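# Flip a two-coloured wooden block end over end

## Task

A wooden block rests on one of its long narrow sides on the table, with its black face on top, a green end and a yellow end. Lift it, rotate it end over end within the hand, and set it back down where it was, so the black face is now underneath and the green end sits where the yellow end used to be. The attempt fails if: any part of the arm touches the block; anything other than the hand touches it while it is noticeably tilted or displaced from its spot; it is released while any part is more than a few millimetres above the table, unless one end has already been resting on the table briefly; or it slides more than a few millimetres in the grip while being lowered. It only counts if the block stays in place without the robot holding it. At the end, open the hand and move the hand away from the block.

## Robot and tools

Robot: a single six-joint arm carrying a right-handed five-finger hand. There is one reference image, which show_instructions displays.

Frames. The scene frame has its origin on the tabletop directly below the arm base. +z is up, and +y is to the left when facing along +x. The arm base may be slightly tilted. Poses in results are reported in this frame: end_effector_position in metres and end_effector_quat_wxyz, plus linear (m/s) and angular (rad/s) velocities. The reported position may be a little off, more so at long reach.

The hand point sits 0.05 m in front of the palm, where the index pad meets the thumb tip in a pinch. Its own axes are: +z along the straightened fingers, +y out of the palm, and +x across the palm toward the little finger, away from the thumb. Straight fingers extend 0.06-0.07 m past the point. Across the palm the hand extends 0.08 m on the little-finger side. On the thumb side it extends 0.02 m with the thumb turned in front of the palm, and up to 0.09 m otherwise. A rigid wrist bracket on the little-finger side reaches 0.03 m beyond the point along +y and 0.11 m across the palm, and it can collide with things.

execute_actions takes "actions" and an optional "pictures" flag.
- An empty list only reports the current state.
- {"steps": n} with no rows waits n control steps, at most 300. Each step is 1/30 s, counted from the previous result, so your reply time is included.
- {"rows": [...], "steps": n} runs up to 15 steps, 15 by default. It applies one row per step and repeats the last row if there are fewer rows than steps.

Each row is 14 numbers in [-1, 1], in this order: dx, dy, dz, rx, ry, rz, little, ring, middle, index, thumb_bend, thumb_turn, force_limit, speed.
- The first six numbers are an offset, not a pose. They are expressed in the hand point's own axes and measured from the hand point pose in the most recent result that shows it. Before any result in the scene shows it, and for the second and later calls in one reply, they are measured from where the robot is when the action starts. Every row uses that same base, so rows do not add up. A value of 1.0 means 0.6 m or 180 degrees. rx, ry and rz together form one rotation vector. All-zero offsets send the hand back to the base pose; they do not hold it in place.
- The five finger numbers are absolute targets. For little, ring, middle, index and thumb_bend, +1 is straight and -1 is fully curled. For thumb_turn, +1 places the thumb beside the palm and -1 places it in front, facing the fingers. A pinch is roughly index -0.22, thumb_bend -0.75, thumb_turn -0.57.
- force_limit maps linearly from about 0 N at -1 to 10 N at +1 at the fingertip, or 15 N for the two thumb motors. It stops closing motors only.
- speed maps from nearly zero at -1 to full at +1; at full speed a finger's whole travel takes 0.6 s.

move has "target": one 14-number row, with offsets measured as above. It drives the hand point along a straight path toward that pose, lasting 0.5-10 s. Optional "speed" is in m/s, 0.002-0.5, default 0.25; rotation is capped at twice that value in rad/s. The path does not avoid obstacles, and the real motion can lag, stray or overshoot the speed, especially with a nearly straight arm. Optional "stop_force" is in N, 9-40, and is only allowed after the scene has run 0.2 s. The path ends when the wrist sensor reads that much extra push opposing the motion for two steps in a row; the hand then backs off two steps and holds. It is measured along the line to the target, so do not rely on it for moves that rotate. Omit it when moving off something you are pressing on. The result adds a "move:" line: done, off_target, moving, held, fault or contact, and limits=paced (the pose sent was clipped) or limits=held (a check blocked some steps). It also gives the distance from target.

Other tools:
- wait: seconds 0-10.
- zoom_image: a camera (cam_high, cam_low or cam_wrist) and a region [x0, y0, x1, y1] in pixels, at most 504x504.
- finished_scene: the scene number; this cannot be undone.

Cameras: cam_high and cam_low give 896x504 images; cam_wrist is a 616x616 fisheye. Their calibration comes with the scene and may be off by a few degrees and millimetres.

Motion behaviour. Each step's commanded pose is clipped to within 100 mm and 16 degrees of the measured pose. Commands are smoothed with about 0.17 s of lag, and position wins over orientation when both cannot be met. After an action ends, the arm continues only to the last clipped pose, so check the result and send the rest of a long motion. "HELD" marks steps that were not sent in full, and "pose unreachable" means the clearance check changed or blocked the command. The "Hand target" line shows the pose currently being driven toward.

Hand results. Each of the following lists six values in row order:
- hand_measured: positions on the target scale.
- hand_stopped_by: moving, target, force, stalled or fault.
- hand_load_n: fingertip force, positive when something pushes the finger open.
A motor moves only when its target changes by 0.01 or more. It then locks, holding at least 15 N. Resending the same numbers keeps the grip. To squeeze harder, raise force_limit and send a target that is more closed. Close at speed -0.9 or lower for a gentle grip. A lost grip shows up as loads dropping to near zero. With the thumb fully in front, the whole hand can wrap an object 0.035-0.08 m wide, which then lies across the palm toward the wrist.

Wrist force and torque are given in the hand point's axes. They include noise and an offset of up to about 4 N and saturate near 50 N; "no reading" is normal at the start.

Avoid these:
- Fast or deep contacts. The arm is stiff, so even a small overshoot into a firm surface can cause a fault.
- Joint torque reaching its limit (136 N m for the shoulder and elbow joints, 25.4 N m for the wrist joints), or any outside force of 150 N. Either freezes the arm for 10 s.
- Holding loads for long. This heats the motors: a MOTOR HOT warning appears at 70 °C, and at 85 °C the arm brakes until it cools (OVER-TEMPERATURE FAULT).
- Dropping, slamming or knocking anything off the table, and any contact between the arm and the block.

Each tool is called by a JSON object that holds its "op" and its "data", one argument or row to a line.

## Session

{"op": "execute_actions", "data": {
  "actions": []
}}

Scene clock: 0.00 s of 6000.00 s.
end_effector_position=(+0.8839, +0.1846, +0.1439) hand_measured=(+1.000, +1.000, +1.000, +1.000, +1.000, +1.000) hand_load_n=(+0.0, +0.0, +0.0, +0.0, +0.0, +0.0) hand_stopped_by=(target, target, target, target, target, target) hand_force_limit=0.00 hand_speed=-0.80 end_effector_quat_wxyz=(+0.456, +0.474, +0.575, +0.487) end_effector_velocity=(+0.001, -0.001, +0.001) end_effector_angular_velocity=(-0.000, -0.002, -0.001)
Joint positions: [ 0.132 -0.586  1.276 -1.108  1.421 -0.345]
Joint velocities: [-0.    -0.002 -0.     0.     0.001  0.   ]
Wrist force (N, on the end effector, along its own x y z axes, offset not removed): no reading
Wrist torque (N m, same axes, about the end effector's origin, offset not removed): no reading
Hand target: +0.884, +0.185, +0.144; +0.456, +0.474, +0.575, +0.487
camera_calibration (this result's frames):
cam_wrist: T_world_to_cam=[[0.13934, -0.0961664, 0.985564, -0.242252], [-0.476337, -0.87907, -0.0184301, 0.577965], [0.868152, -0.466892, -0.168297, -0.524982], [0, 0, 0, 1]] pos_world=[0.764826, 0.239665, 0.161054]

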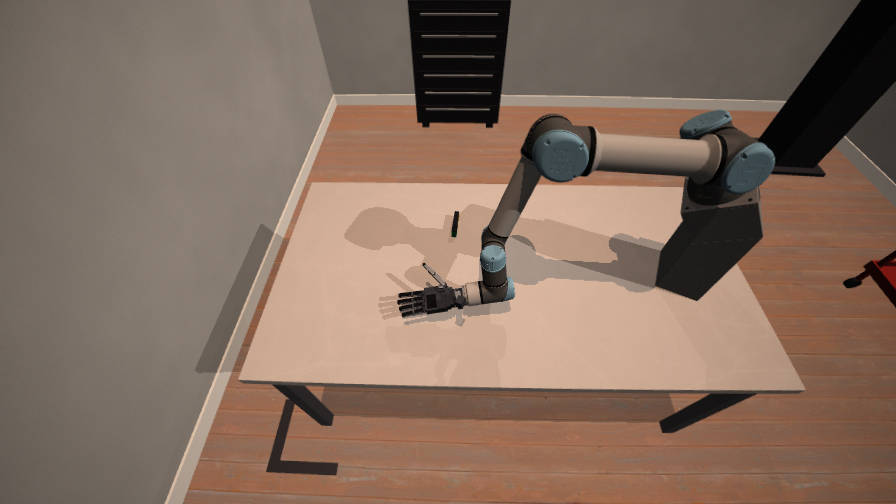

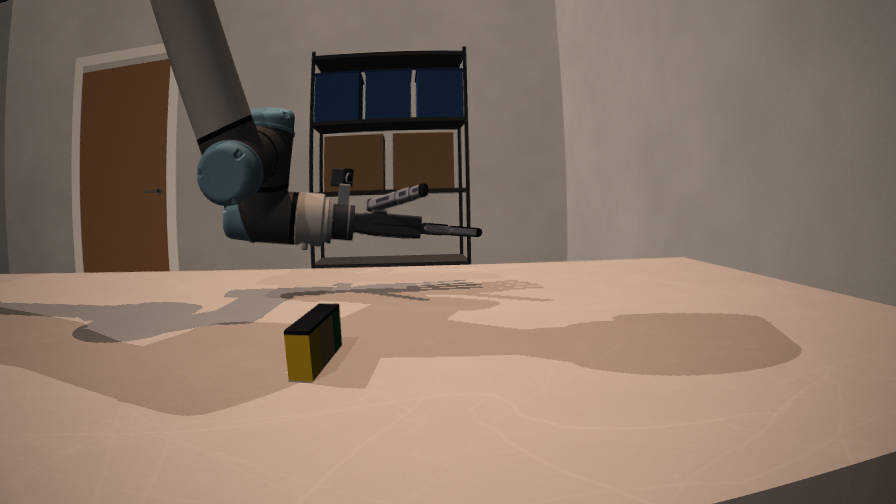

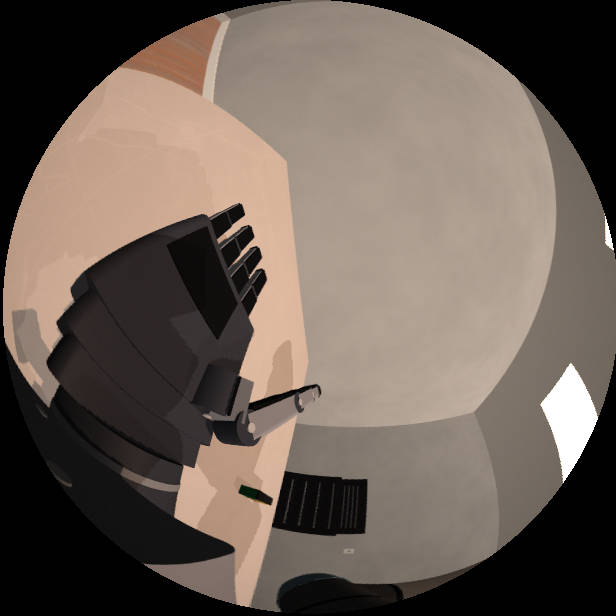

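{"op": "zoom_image", "data": {
  "camera": "cam_high",
  "region": [400, 180, 520, 260]
}}

{"op": "zoom_image", "data": {
  "camera": "cam_low",
  "region": [240, 280, 400, 400]
}}

Region (400, 180, 520, 260) of cam_high's 896x504 image, scaled by 4.200, with more detail than that image has.

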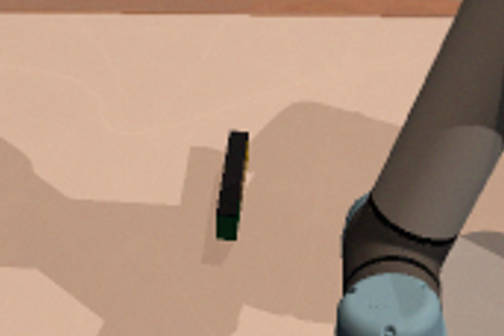

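Region (240, 280, 400, 400) of cam_low's 896x504 image, scaled by 3.150, with more detail than that image has; it fills the top 378 rows of this view, and the rest is white.

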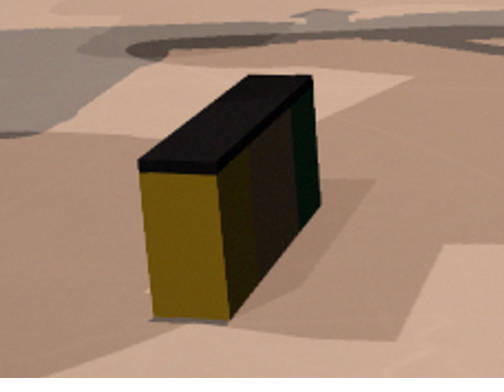

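{"op": "move", "data": {
  "target": [-0.6383, -0.0159, -0.3293, 0.1084, 0.1583, -0.9402, 1, 1, 1, 0.1, -0.1, -0.72, 0.2, 0],
  "speed": 0.35
}}

Scene clock: 94.27 s of 6000.00 s.
end_effector_position=(+0.7397, -0.2193, +0.1811) hand_measured=(+1.000, +1.000, +1.000, +0.100, -0.100, -0.720) hand_load_n=(+0.0, +0.0, +0.0, +0.0, +0.0, +0.0) hand_stopped_by=(target, target, target, target, target, target) hand_force_limit=0.20 hand_speed=0.00 end_effector_quat_wxyz=(+0.357, -0.561, +0.630, -0.401) end_effector_velocity=(-0.001, -0.001, -0.000) end_effector_angular_velocity=(-0.010, +0.001, +0.004)
Joint positions: [-0.55  -1.289  1.757 -0.652  1.06  -3.237]
Joint velocities: [-0.001 -0.001  0.003 -0.002  0.    -0.01 ]
Wrist force (N, on the end effector, along its own x y z axes, offset not removed): [-0.3 -0.6 3.2]
Wrist torque (N m, same axes, about the end effector's origin, offset not removed): [-0.07 -0.08 0.08]
Hand target: +0.740, -0.219, +0.181; +0.357, -0.561, +0.630, -0.402
Off the commanded pose: 0.001 m, 0 deg.
After step 90, 86.37 s passed at rest.
move: done
camera_calibration (this result's frames):
cam_wrist: T_world_to_cam=[[-0.378897, 0.221406, -0.898563, 0.496533], [-0.372069, 0.852584, 0.366968, 0.387715], [0.847349, 0.473371, -0.240663, -0.347443], [0, 0, 0, 1]] pos_world=[0.626798, -0.276025, 0.22027]

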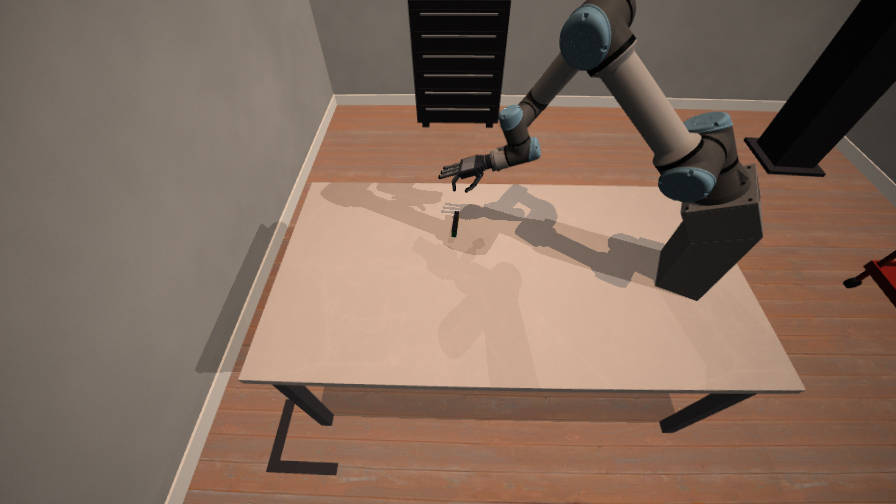

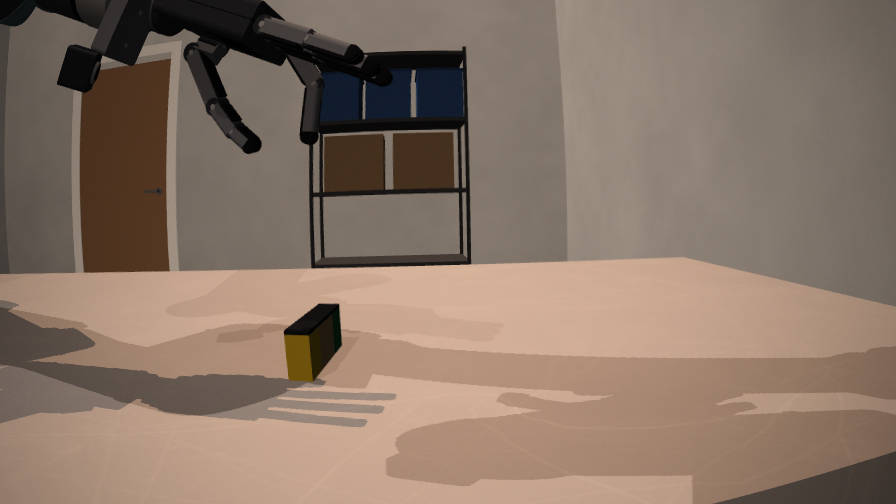

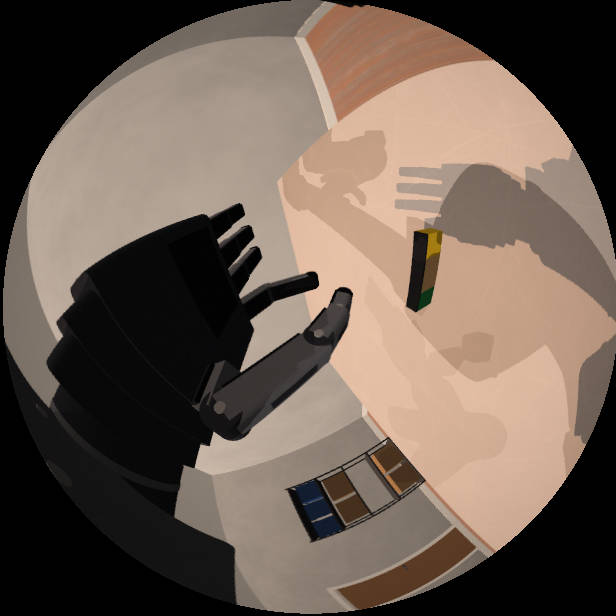

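{"op": "zoom_image", "data": {
  "camera": "cam_wrist",
  "region": [380, 210, 480, 330]
}}

Region (380, 210, 480, 330) of cam_wrist's 616x616 image, scaled by 4.200, with more detail than that image has.

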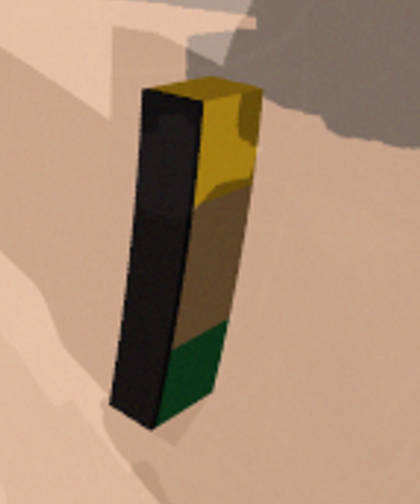

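{"op": "move", "data": {
  "target": [-0.0102, 0.168, 0.1093, 0, 0, 0, 1, 1, 1, 0.1, -0.1, -0.72, 0.2, 0],
  "speed": 0.12
}}

Scene clock: 142.63 s of 6000.00 s.
end_effector_position=(+0.7570, -0.2155, +0.0623) hand_measured=(+1.000, +1.000, +1.000, +0.100, -0.100, -0.720) hand_load_n=(+0.0, +0.0, +0.0, +0.0, +0.0, +0.0) hand_stopped_by=(target, target, target, target, target, target) hand_force_limit=0.20 hand_speed=0.00 end_effector_quat_wxyz=(+0.357, -0.561, +0.630, -0.401) end_effector_velocity=(+0.001, +0.000, -0.002) end_effector_angular_velocity=(-0.001, -0.000, +0.001)
Joint positions: [-0.499 -1.011  1.597 -0.766  1.11  -3.247]
Joint velocities: [ 0.001  0.005 -0.004 -0.001  0.001 -0.001]
Wrist force (N, on the end effector, along its own x y z axes, offset not removed): [0.5 -1.9 1.2]
Wrist torque (N m, same axes, about the end effector's origin, offset not removed): [-0.12 -0.03 0.08]
Hand target: +0.757, -0.216, +0.062; +0.357, -0.561, +0.630, -0.401
Off the commanded pose: 0.000 m, 0 deg.
After step 90, 43.83 s passed at rest.
move: done
camera_calibration (this result's frames):
cam_wrist: T_world_to_cam=[[-0.37885, 0.221417, -0.898581, 0.395434], [-0.372072, 0.852589, 0.366953, 0.434502], [0.84737, 0.473357, -0.24062, -0.392519], [0, 0, 0, 1]] pos_world=[0.644085, -0.272206, 0.10144]

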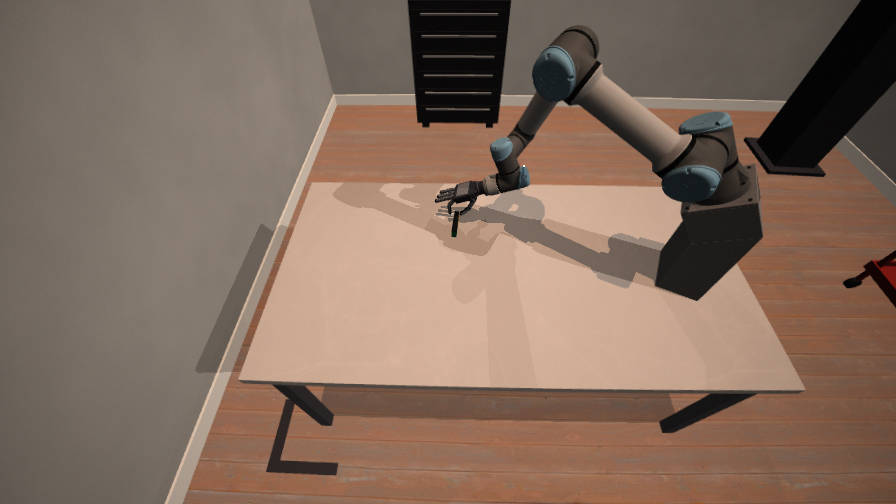

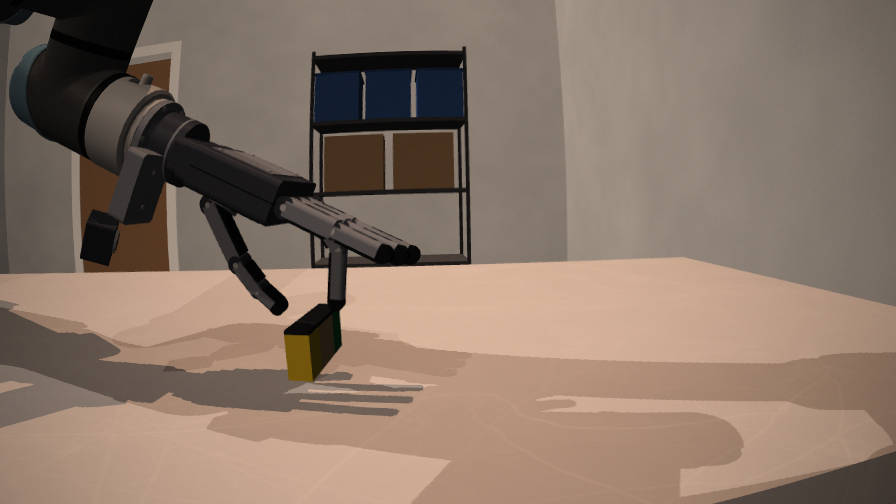

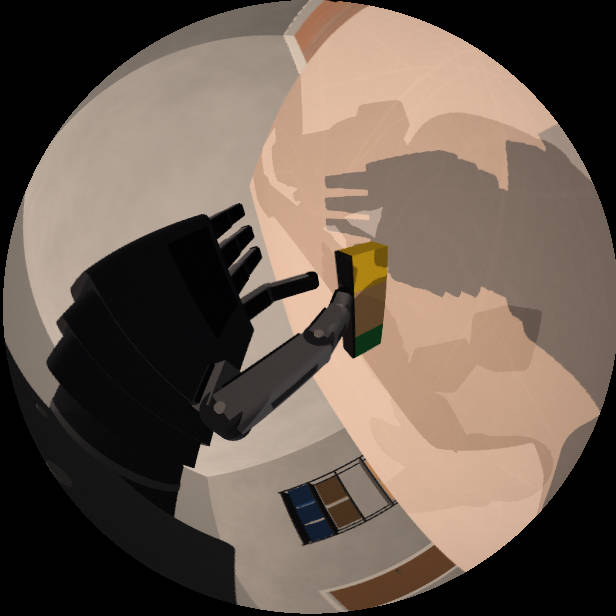

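{"op": "zoom_image", "data": {
  "camera": "cam_low",
  "region": [230, 250, 400, 400]
}}

{"op": "zoom_image", "data": {
  "camera": "cam_wrist",
  "region": [300, 225, 420, 375]
}}

Region (230, 250, 400, 400) of cam_low's 896x504 image, scaled by 2.965, with more detail than that image has; it fills the top 445 rows of this view, and the rest is white.

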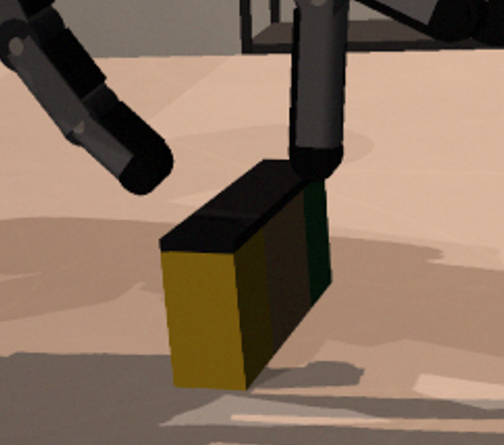

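Region (300, 225, 420, 375) of cam_wrist's 616x616 image, scaled by 3.360, with more detail than that image has; it fills the left 403 columns of this view, and the rest is white.

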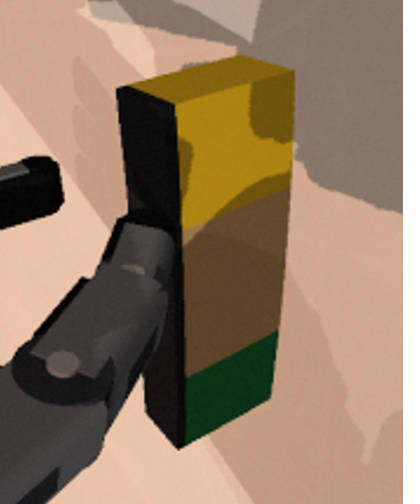

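{"op": "move", "data": {
  "target": [0, 0.0548, 0.0256, 0, 0, 0, 1, 1, 1, 0.1, -0.1, -0.72, 0.2, 0],
  "speed": 0.04
}}

Scene clock: 169.93 s of 6000.00 s.
end_effector_position=(+0.7570, -0.2156, +0.0263) hand_measured=(+1.000, +1.000, +1.000, +0.100, -0.100, -0.720) hand_load_n=(+0.0, +0.0, +0.0, +0.0, +0.0, +0.0) hand_stopped_by=(target, target, target, target, target, target) hand_force_limit=0.20 hand_speed=0.00 end_effector_quat_wxyz=(+0.357, -0.561, +0.630, -0.401) end_effector_velocity=(-0.001, -0.000, -0.003) end_effector_angular_velocity=(+0.001, +0.002, -0.000)
Joint positions: [-0.493 -0.93   1.547 -0.795  1.116 -3.248]
Joint velocities: [-0.     0.007 -0.004  0.001  0.    -0.   ]
Wrist force (N, on the end effector, along its own x y z axes, offset not removed): [-0.5 -0.6 1.2]
Wrist torque (N m, same axes, about the end effector's origin, offset not removed): [-0.03 0.13 0.08]
Hand target: +0.757, -0.216, +0.026; +0.357, -0.561, +0.630, -0.401
Off the commanded pose: 0.000 m, 0 deg.
After step 90, 23.03 s passed at rest.
move: done
camera_calibration (this result's frames):
cam_wrist: T_world_to_cam=[[-0.378842, 0.221414, -0.898585, 0.363073], [-0.372073, 0.852591, 0.366947, 0.447793], [0.847373, 0.473354, -0.240615, -0.40114], [0, 0, 0, 1]] pos_world=[0.644074, -0.272293, 0.0654158]

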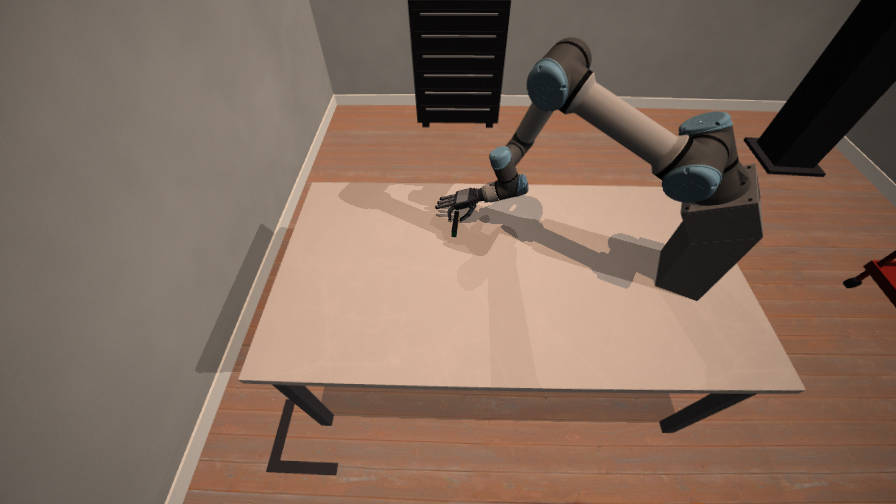

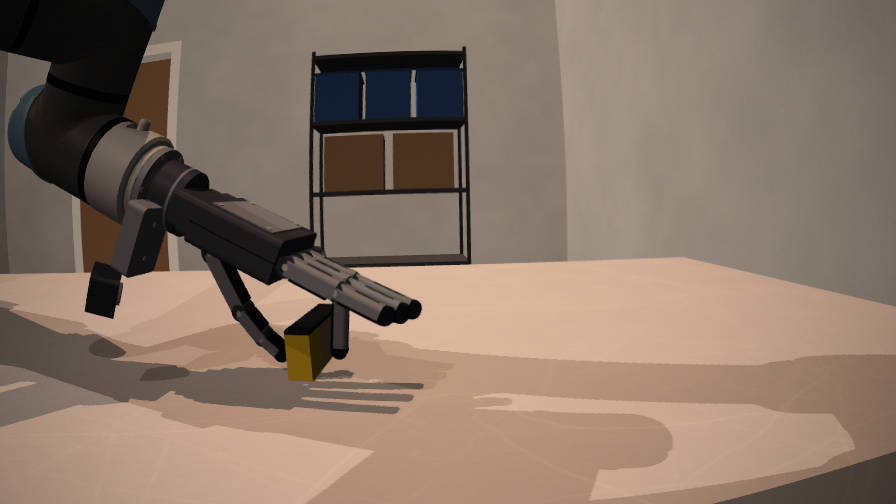

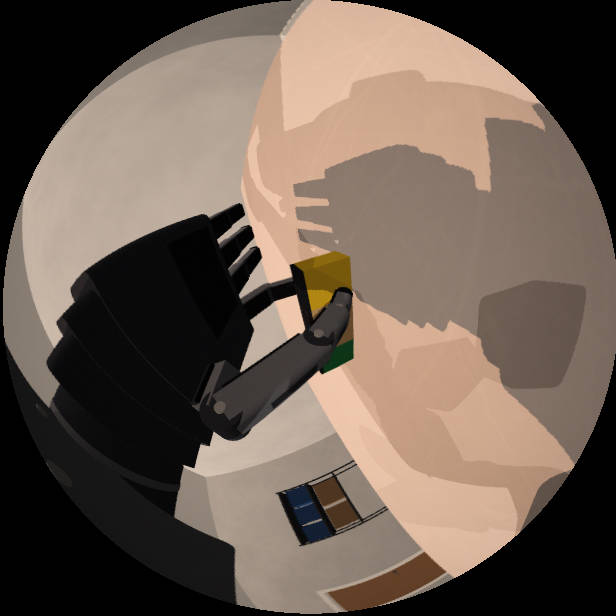

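{"op": "move", "data": {
  "target": [0, 0, 0, 0, 0, 0, 1, 1, 1, -0.3, -0.6, -0.72, 0.2, -0.9],
  "speed": 0.01
}}

Scene clock: 175.47 s of 6000.00 s.
end_effector_position=(+0.7570, -0.2156, +0.0263) hand_measured=(+1.000, +1.000, +1.000, -0.080, -0.264, -0.720) hand_load_n=(+0.0, +0.0, +0.0, +11.0, +8.5, -1.0) hand_stopped_by=(target, target, target, force, force, target) hand_force_limit=0.20 hand_speed=-0.90 end_effector_quat_wxyz=(+0.357, -0.561, +0.630, -0.401) end_effector_velocity=(+0.000, +0.000, +0.000) end_effector_angular_velocity=(-0.002, +0.000, +0.000)
Joint positions: [-0.493 -0.93   1.547 -0.795  1.116 -3.248]
Joint velocities: [ 0.    -0.001  0.     0.001  0.001 -0.002]
Wrist force (N, on the end effector, along its own x y z axes, offset not removed): [-0.4 0.2 2.3]
Wrist torque (N m, same axes, about the end effector's origin, offset not removed): [0.00 -0.03 0.16]
Hand target: +0.757, -0.216, +0.026; +0.357, -0.561, +0.630, -0.401
Off the commanded pose: 0.000 m, 0 deg.
After step 90, 0.63 s passed at rest.
move: done
camera_calibration (this result's frames):
cam_wrist: T_world_to_cam=[[-0.378837, 0.221402, -0.89859, 0.363075], [-0.372079, 0.852594, 0.366934, 0.447798], [0.847373, 0.473354, -0.240615, -0.401141], [0, 0, 0, 1]] pos_world=[0.644078, -0.272294, 0.0654228]

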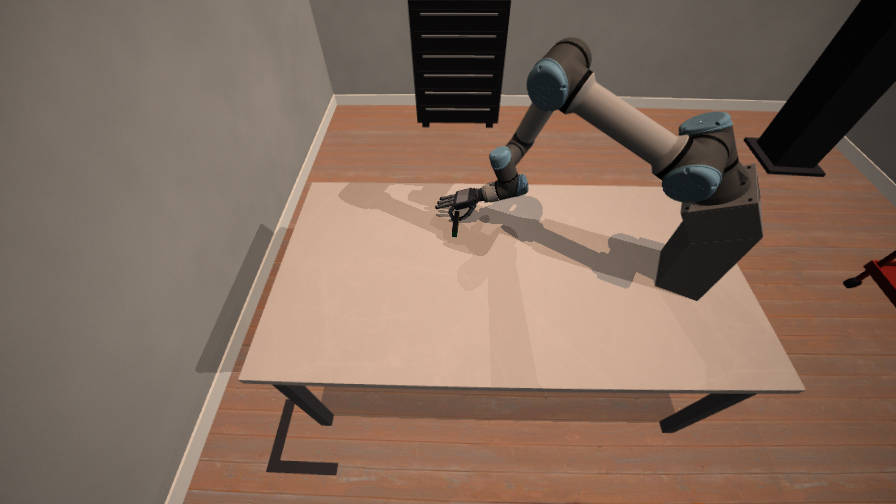

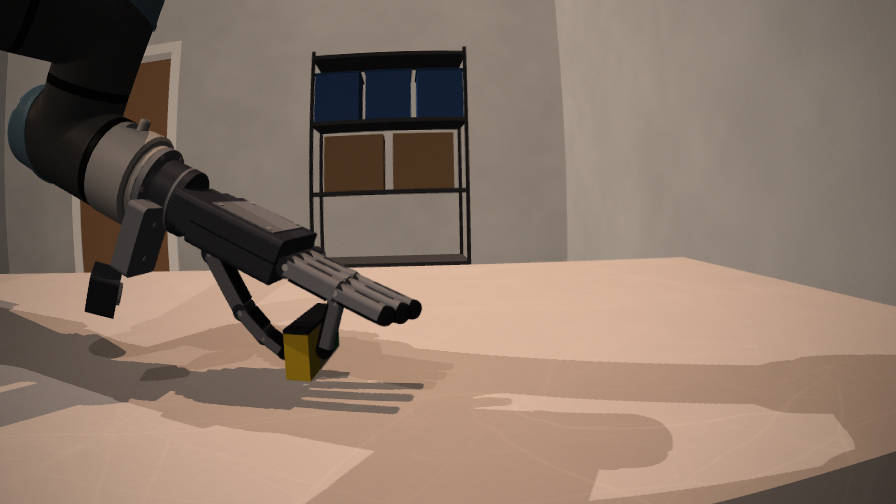

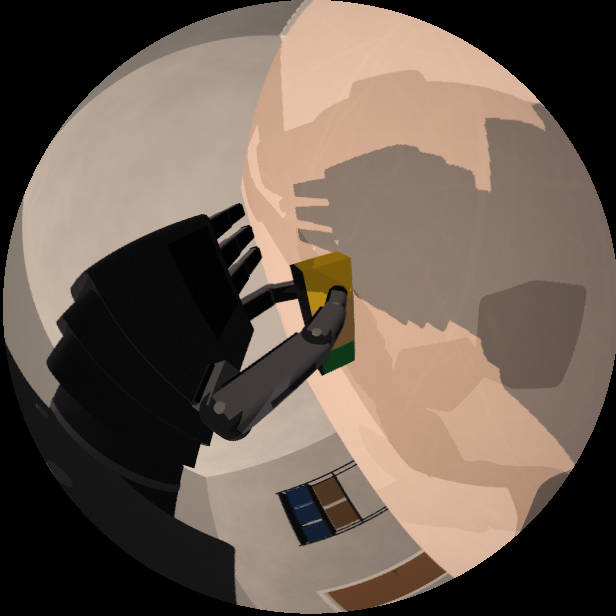

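{"op": "zoom_image", "data": {
  "camera": "cam_low",
  "region": [240, 280, 400, 400]
}}

Region (240, 280, 400, 400) of cam_low's 896x504 image, scaled by 3.150, with more detail than that image has; it fills the top 378 rows of this view, and the rest is white.

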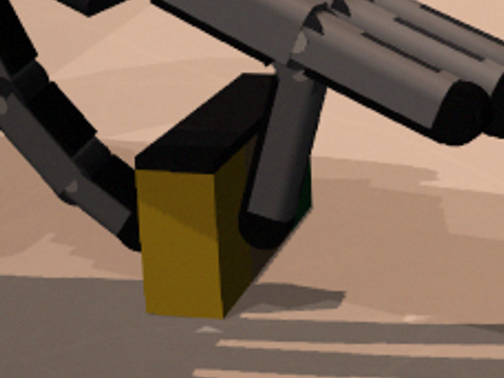

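{"op": "move", "data": {
  "target": [0, -0.3399, -0.1585, 0, 0, 0, 1, 1, 1, -0.3, -0.6, -0.72, 0.2, -0.9],
  "speed": 0.12
}}

{"op": "move", "data": {
  "target": [0, 0, 0, 0, 0, 0, 1, 1, 1, -0.3, -0.185, -0.72, 0.2, -0.9],
  "speed": 0.01
}}

Scene clock: 210.60 s of 6000.00 s.
end_effector_position=(+0.7572, -0.2151, +0.2510) hand_measured=(+1.000, +1.000, +1.000, -0.080, -0.264, -0.720) hand_load_n=(+0.0, +0.0, +0.0, +11.0, +8.5, -1.0) hand_stopped_by=(target, target, target, force, force, target) hand_force_limit=0.20 hand_speed=-0.90 end_effector_quat_wxyz=(+0.357, -0.561, +0.630, -0.401) end_effector_velocity=(+0.000, -0.000, +0.002) end_effector_angular_velocity=(-0.000, -0.000, +0.000)
Joint positions: [-0.541 -1.415  1.735 -0.504  1.069 -3.239]
Joint velocities: [-0.001 -0.004 -0.     0.003 -0.001  0.   ]
Wrist force (N, on the end effector, along its own x y z axes, offset not removed): [0.2 0.7 2.1]
Wrist torque (N m, same axes, about the end effector's origin, offset not removed): [0.14 -0.09 0.14]
Hand target: +0.757, -0.215, +0.251; +0.357, -0.561, +0.630, -0.401
Off the commanded pose: 0.001 m, 0 deg.
After step 90, 29.73 s passed at rest.
move: done
camera_calibration (this result's frames):
cam_wrist: T_world_to_cam=[[-0.378855, 0.221389, -0.898585, 0.564955], [-0.37208, 0.852594, 0.366932, 0.364951], [0.847363, 0.47336, -0.240636, -0.347466], [0, 0, 0, 1]] pos_world=[0.644257, -0.271753, 0.290135]

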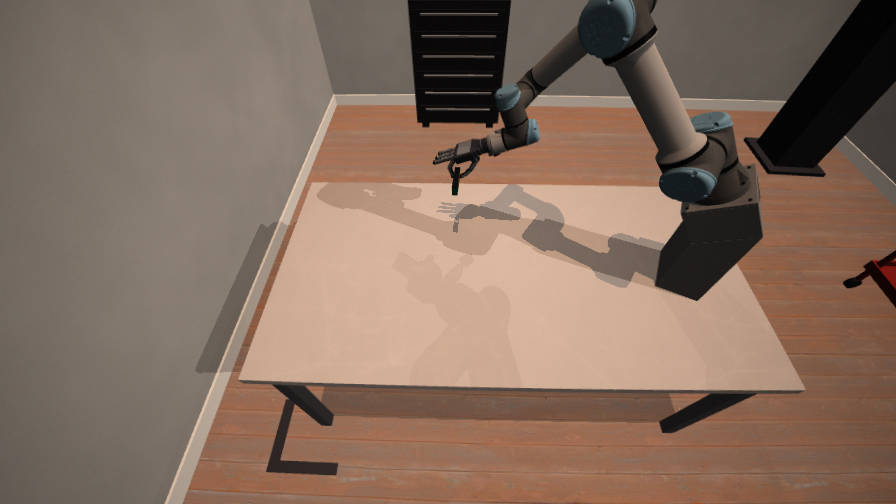

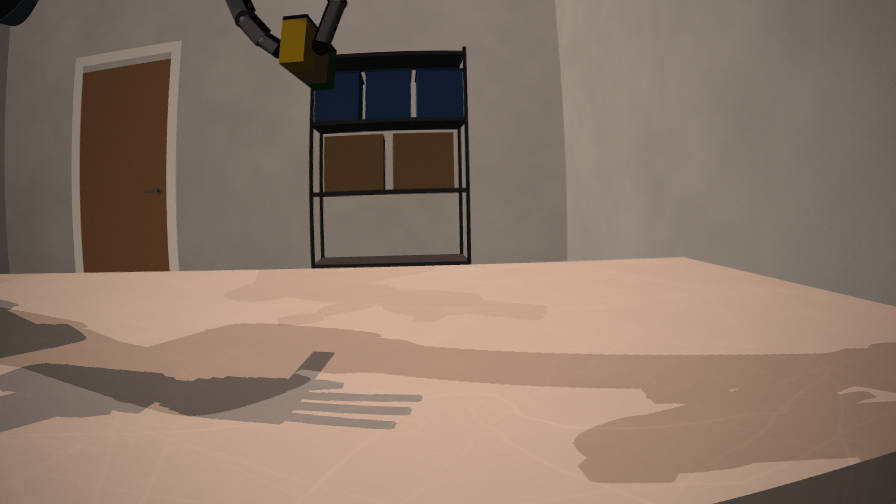

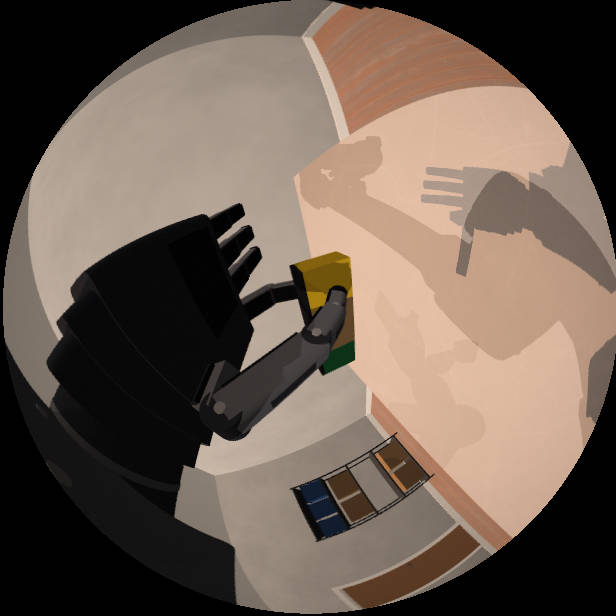

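Scene clock: 211.67 s of 6000.00 s.
end_effector_position=(+0.7572, -0.2151, +0.2510) hand_measured=(+1.000, +1.000, +1.000, -0.080, -0.182, -0.720) hand_load_n=(+0.0, +0.0, +0.0, +3.5, +2.5, -0.5) hand_stopped_by=(target, target, target, force, target, target) hand_force_limit=0.20 hand_speed=-0.90 end_effector_quat_wxyz=(+0.357, -0.561, +0.630, -0.401) end_effector_velocity=(+0.001, +0.000, +0.001) end_effector_angular_velocity=(-0.001, -0.002, +0.001)
Joint positions: [-0.541 -1.415  1.735 -0.504  1.069 -3.239]
Joint velocities: [ 0.001 -0.001 -0.    -0.001  0.    -0.   ]
Wrist force (N, on the end effector, along its own x y z axes, offset not removed): [-0.2 -1.0 2.1]
Wrist torque (N m, same axes, about the end effector's origin, offset not removed): [-0.13 0.05 0.02]
Hand target: +0.757, -0.215, +0.251; +0.357, -0.561, +0.630, -0.401
Off the commanded pose: 0.000 m, 0 deg.
move: done
camera_calibration (this result's frames):
cam_wrist: T_world_to_cam=[[-0.378868, 0.221394, -0.898579, 0.564955], [-0.372076, 0.852592, 0.366942, 0.364948], [0.84736, 0.473362, -0.240644, -0.347449], [0, 0, 0, 1]] pos_world=[0.644246, -0.27176, 0.290131]

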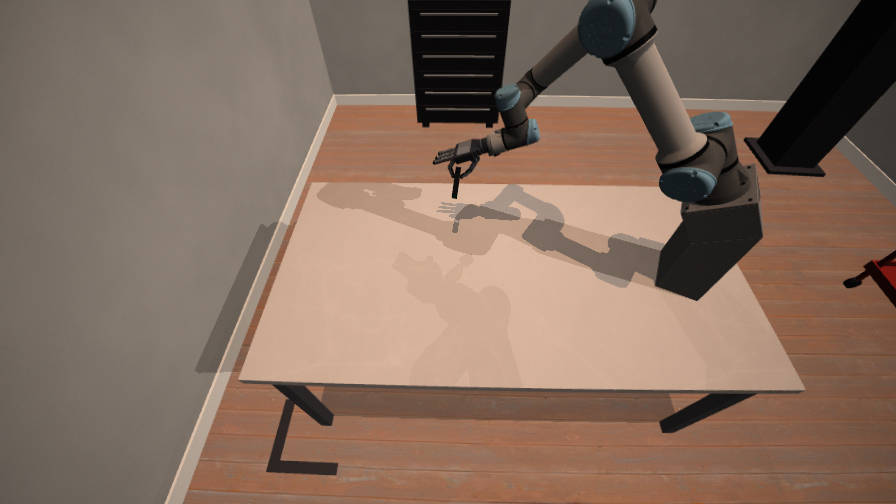

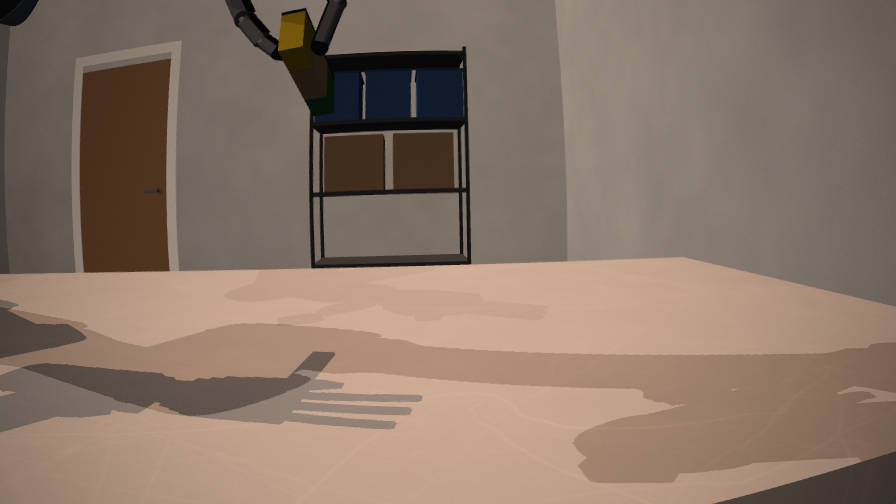

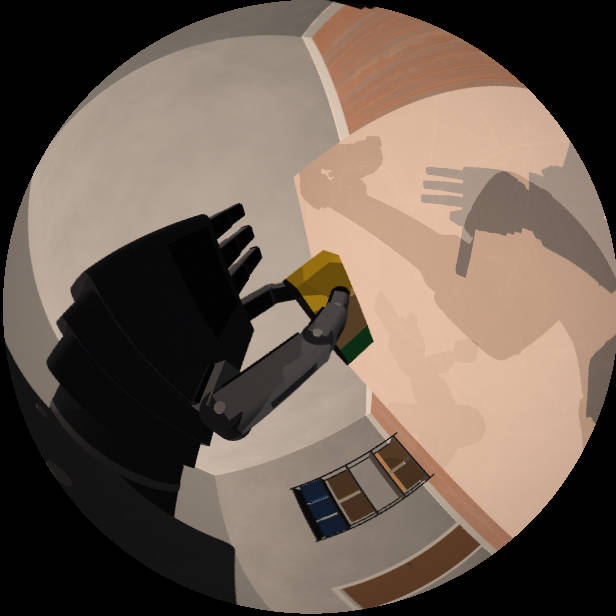

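{"op": "execute_actions", "data": {
  "actions": []
}}

Scene clock: 214.27 s of 6000.00 s.
end_effector_position=(+0.7572, -0.2150, +0.2510) hand_measured=(+1.000, +1.000, +1.000, -0.080, -0.182, -0.720) hand_load_n=(+0.0, +0.0, +0.0, +3.5, +2.5, -0.5) hand_stopped_by=(target, target, target, force, target, target) hand_force_limit=0.20 hand_speed=-0.90 end_effector_quat_wxyz=(+0.357, -0.561, +0.630, -0.401) end_effector_velocity=(-0.000, +0.001, -0.000) end_effector_angular_velocity=(+0.001, +0.000, +0.001)
Joint positions: [-0.541 -1.415  1.735 -0.504  1.069 -3.239]
Joint velocities: [ 0.001  0.     0.    -0.    -0.001  0.   ]
Wrist force (N, on the end effector, along its own x y z axes, offset not removed): [-1.1 -0.1 1.8]
Wrist torque (N m, same axes, about the end effector's origin, offset not removed): [0.04 0.17 -0.06]
Hand target: +0.757, -0.215, +0.251; +0.357, -0.561, +0.630, -0.401
Off the commanded pose: 0.000 m, 0 deg.
Steps of this call (steps 1 to 78: nothing new was sent). Readings (end_effector_position | what the end effector reports):
1: (+0.7572, -0.2151, +0.2510) | hand_measured=(+1.000, +1.000, +1.000, -0.080, -0.182, -0.720) hand_load_n=(+0.0, +0.0, +0.0, +3.5, +2.5, -0.5) hand_stopped_by=(target, target, target, force, target, target) hand_force_limit=0.20 hand_speed=-0.90
2: (+0.7572, -0.2151, +0.2510) | hand_measured=(+1.000, +1.000, +1.000, -0.080, -0.182, -0.720) hand_load_n=(+0.0, +0.0, +0.0, +3.5, +2.5, -0.5) hand_stopped_by=(target, target, target, force, target, target) hand_force_limit=0.20 hand_speed=-0.90
4: (+0.7572, -0.2151, +0.2510) | hand_measured=(+1.000, +1.000, +1.000, -0.080, -0.182, -0.720) hand_load_n=(+0.0, +0.0, +0.0, +3.5, +2.5, -0.5) hand_stopped_by=(target, target, target, force, target, target) hand_force_limit=0.20 hand_speed=-0.90
8: (+0.7572, -0.2151, +0.2510) | hand_measured=(+1.000, +1.000, +1.000, -0.080, -0.182, -0.720) hand_load_n=(+0.0, +0.0, +0.0, +3.5, +2.5, -0.5) hand_stopped_by=(target, target, target, force, target, target) hand_force_limit=0.20 hand_speed=-0.90
78: the state above
camera_calibration (this result's frames):
cam_wrist: T_world_to_cam=[[-0.378866, 0.221399, -0.898578, 0.564954], [-0.372073, 0.852592, 0.366945, 0.364937], [0.847362, 0.47336, -0.240642, -0.34746], [0, 0, 0, 1]] pos_world=[0.64425, -0.271749, 0.29013]

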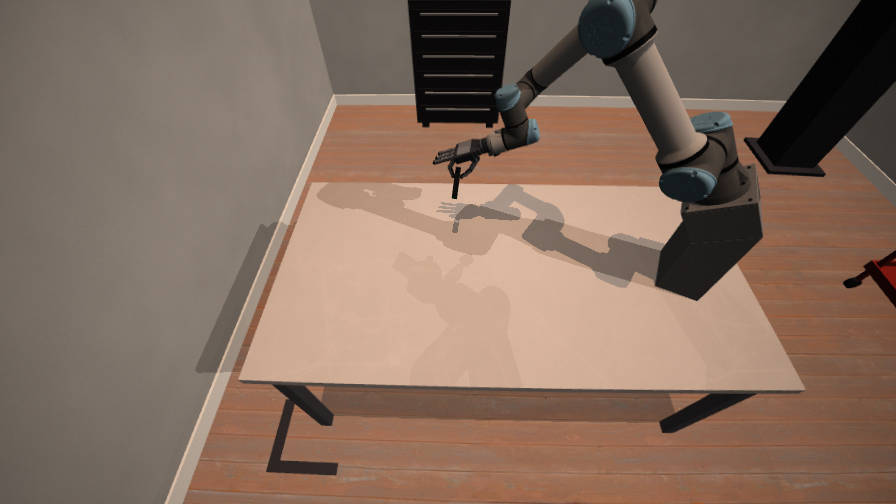

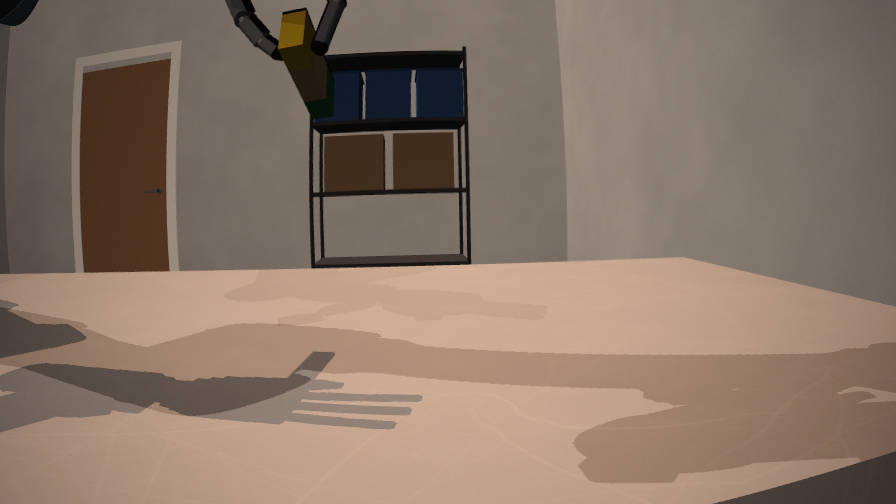

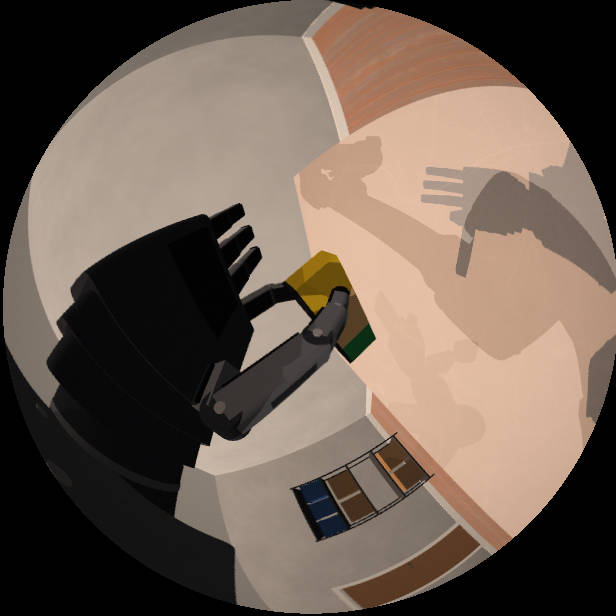

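{"op": "move", "data": {
  "target": [0, 0, 0, 0, 0, 0, 1, 1, 1, -0.3, -0.167, -0.72, 0.2, -0.95],
  "speed": 0.01
}}

Scene clock: 221.67 s of 6000.00 s.
end_effector_position=(+0.7572, -0.2151, +0.2510) hand_measured=(+1.000, +1.000, +1.000, -0.082, -0.164, -0.720) hand_load_n=(+0.0, +0.0, +0.0, +2.0, +1.5, -0.5) hand_stopped_by=(target, target, target, force, target, target) hand_force_limit=0.20 hand_speed=-0.95 end_effector_quat_wxyz=(+0.357, -0.561, +0.630, -0.401) end_effector_velocity=(+0.001, -0.000, +0.001) end_effector_angular_velocity=(-0.001, -0.002, +0.000)
Joint positions: [-0.541 -1.415  1.735 -0.504  1.069 -3.239]
Joint velocities: [ 0.    -0.001 -0.    -0.001 -0.    -0.   ]
Wrist force (N, on the end effector, along its own x y z axes, offset not removed): [-1.1 -0.3 1.8]
Wrist torque (N m, same axes, about the end effector's origin, offset not removed): [-0.03 0.10 -0.02]
Hand target: +0.757, -0.215, +0.251; +0.357, -0.561, +0.630, -0.401
Off the commanded pose: 0.000 m, 0 deg.
After step 90, 3.70 s passed at rest.
move: done
camera_calibration (this result's frames):
cam_wrist: T_world_to_cam=[[-0.378855, 0.221389, -0.898585, 0.564955], [-0.37208, 0.852594, 0.366932, 0.364951], [0.847364, 0.47336, -0.240635, -0.347467], [0, 0, 0, 1]] pos_world=[0.644257, -0.271754, 0.290135]

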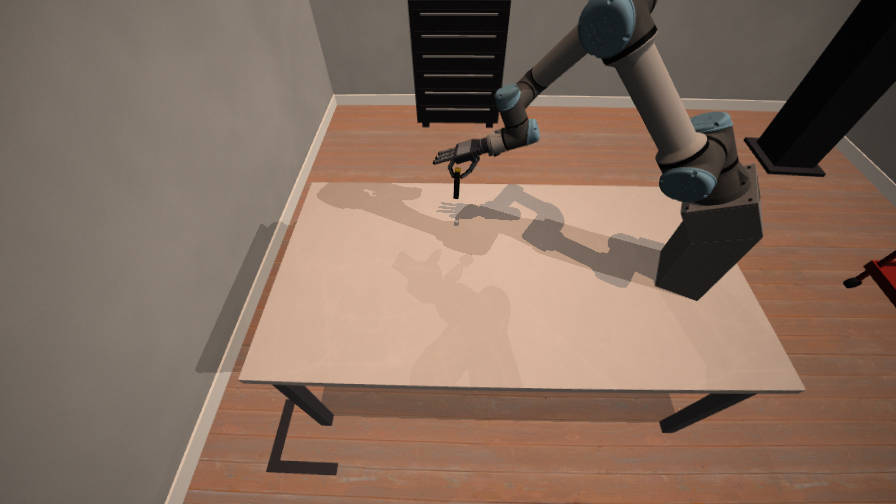

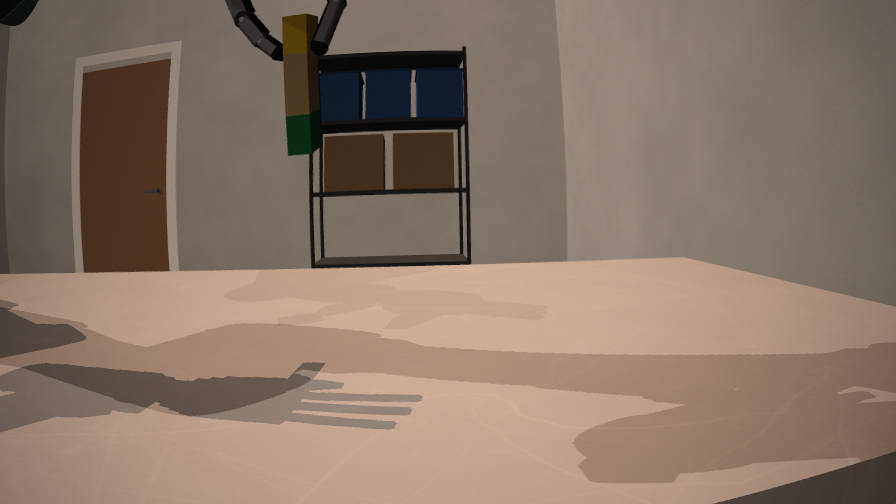

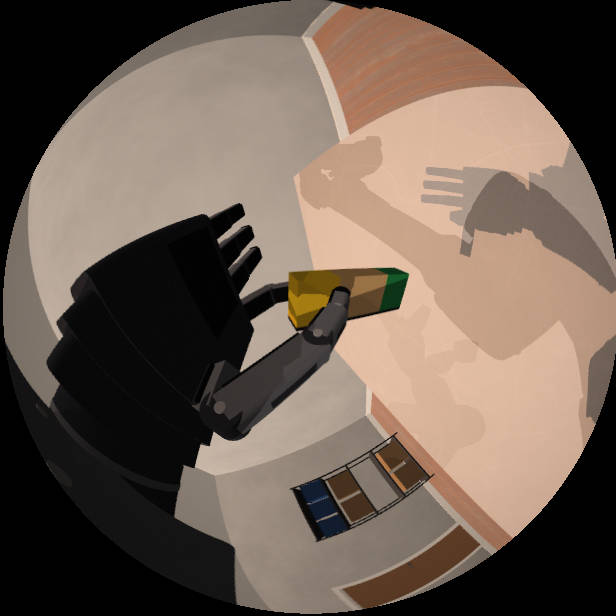

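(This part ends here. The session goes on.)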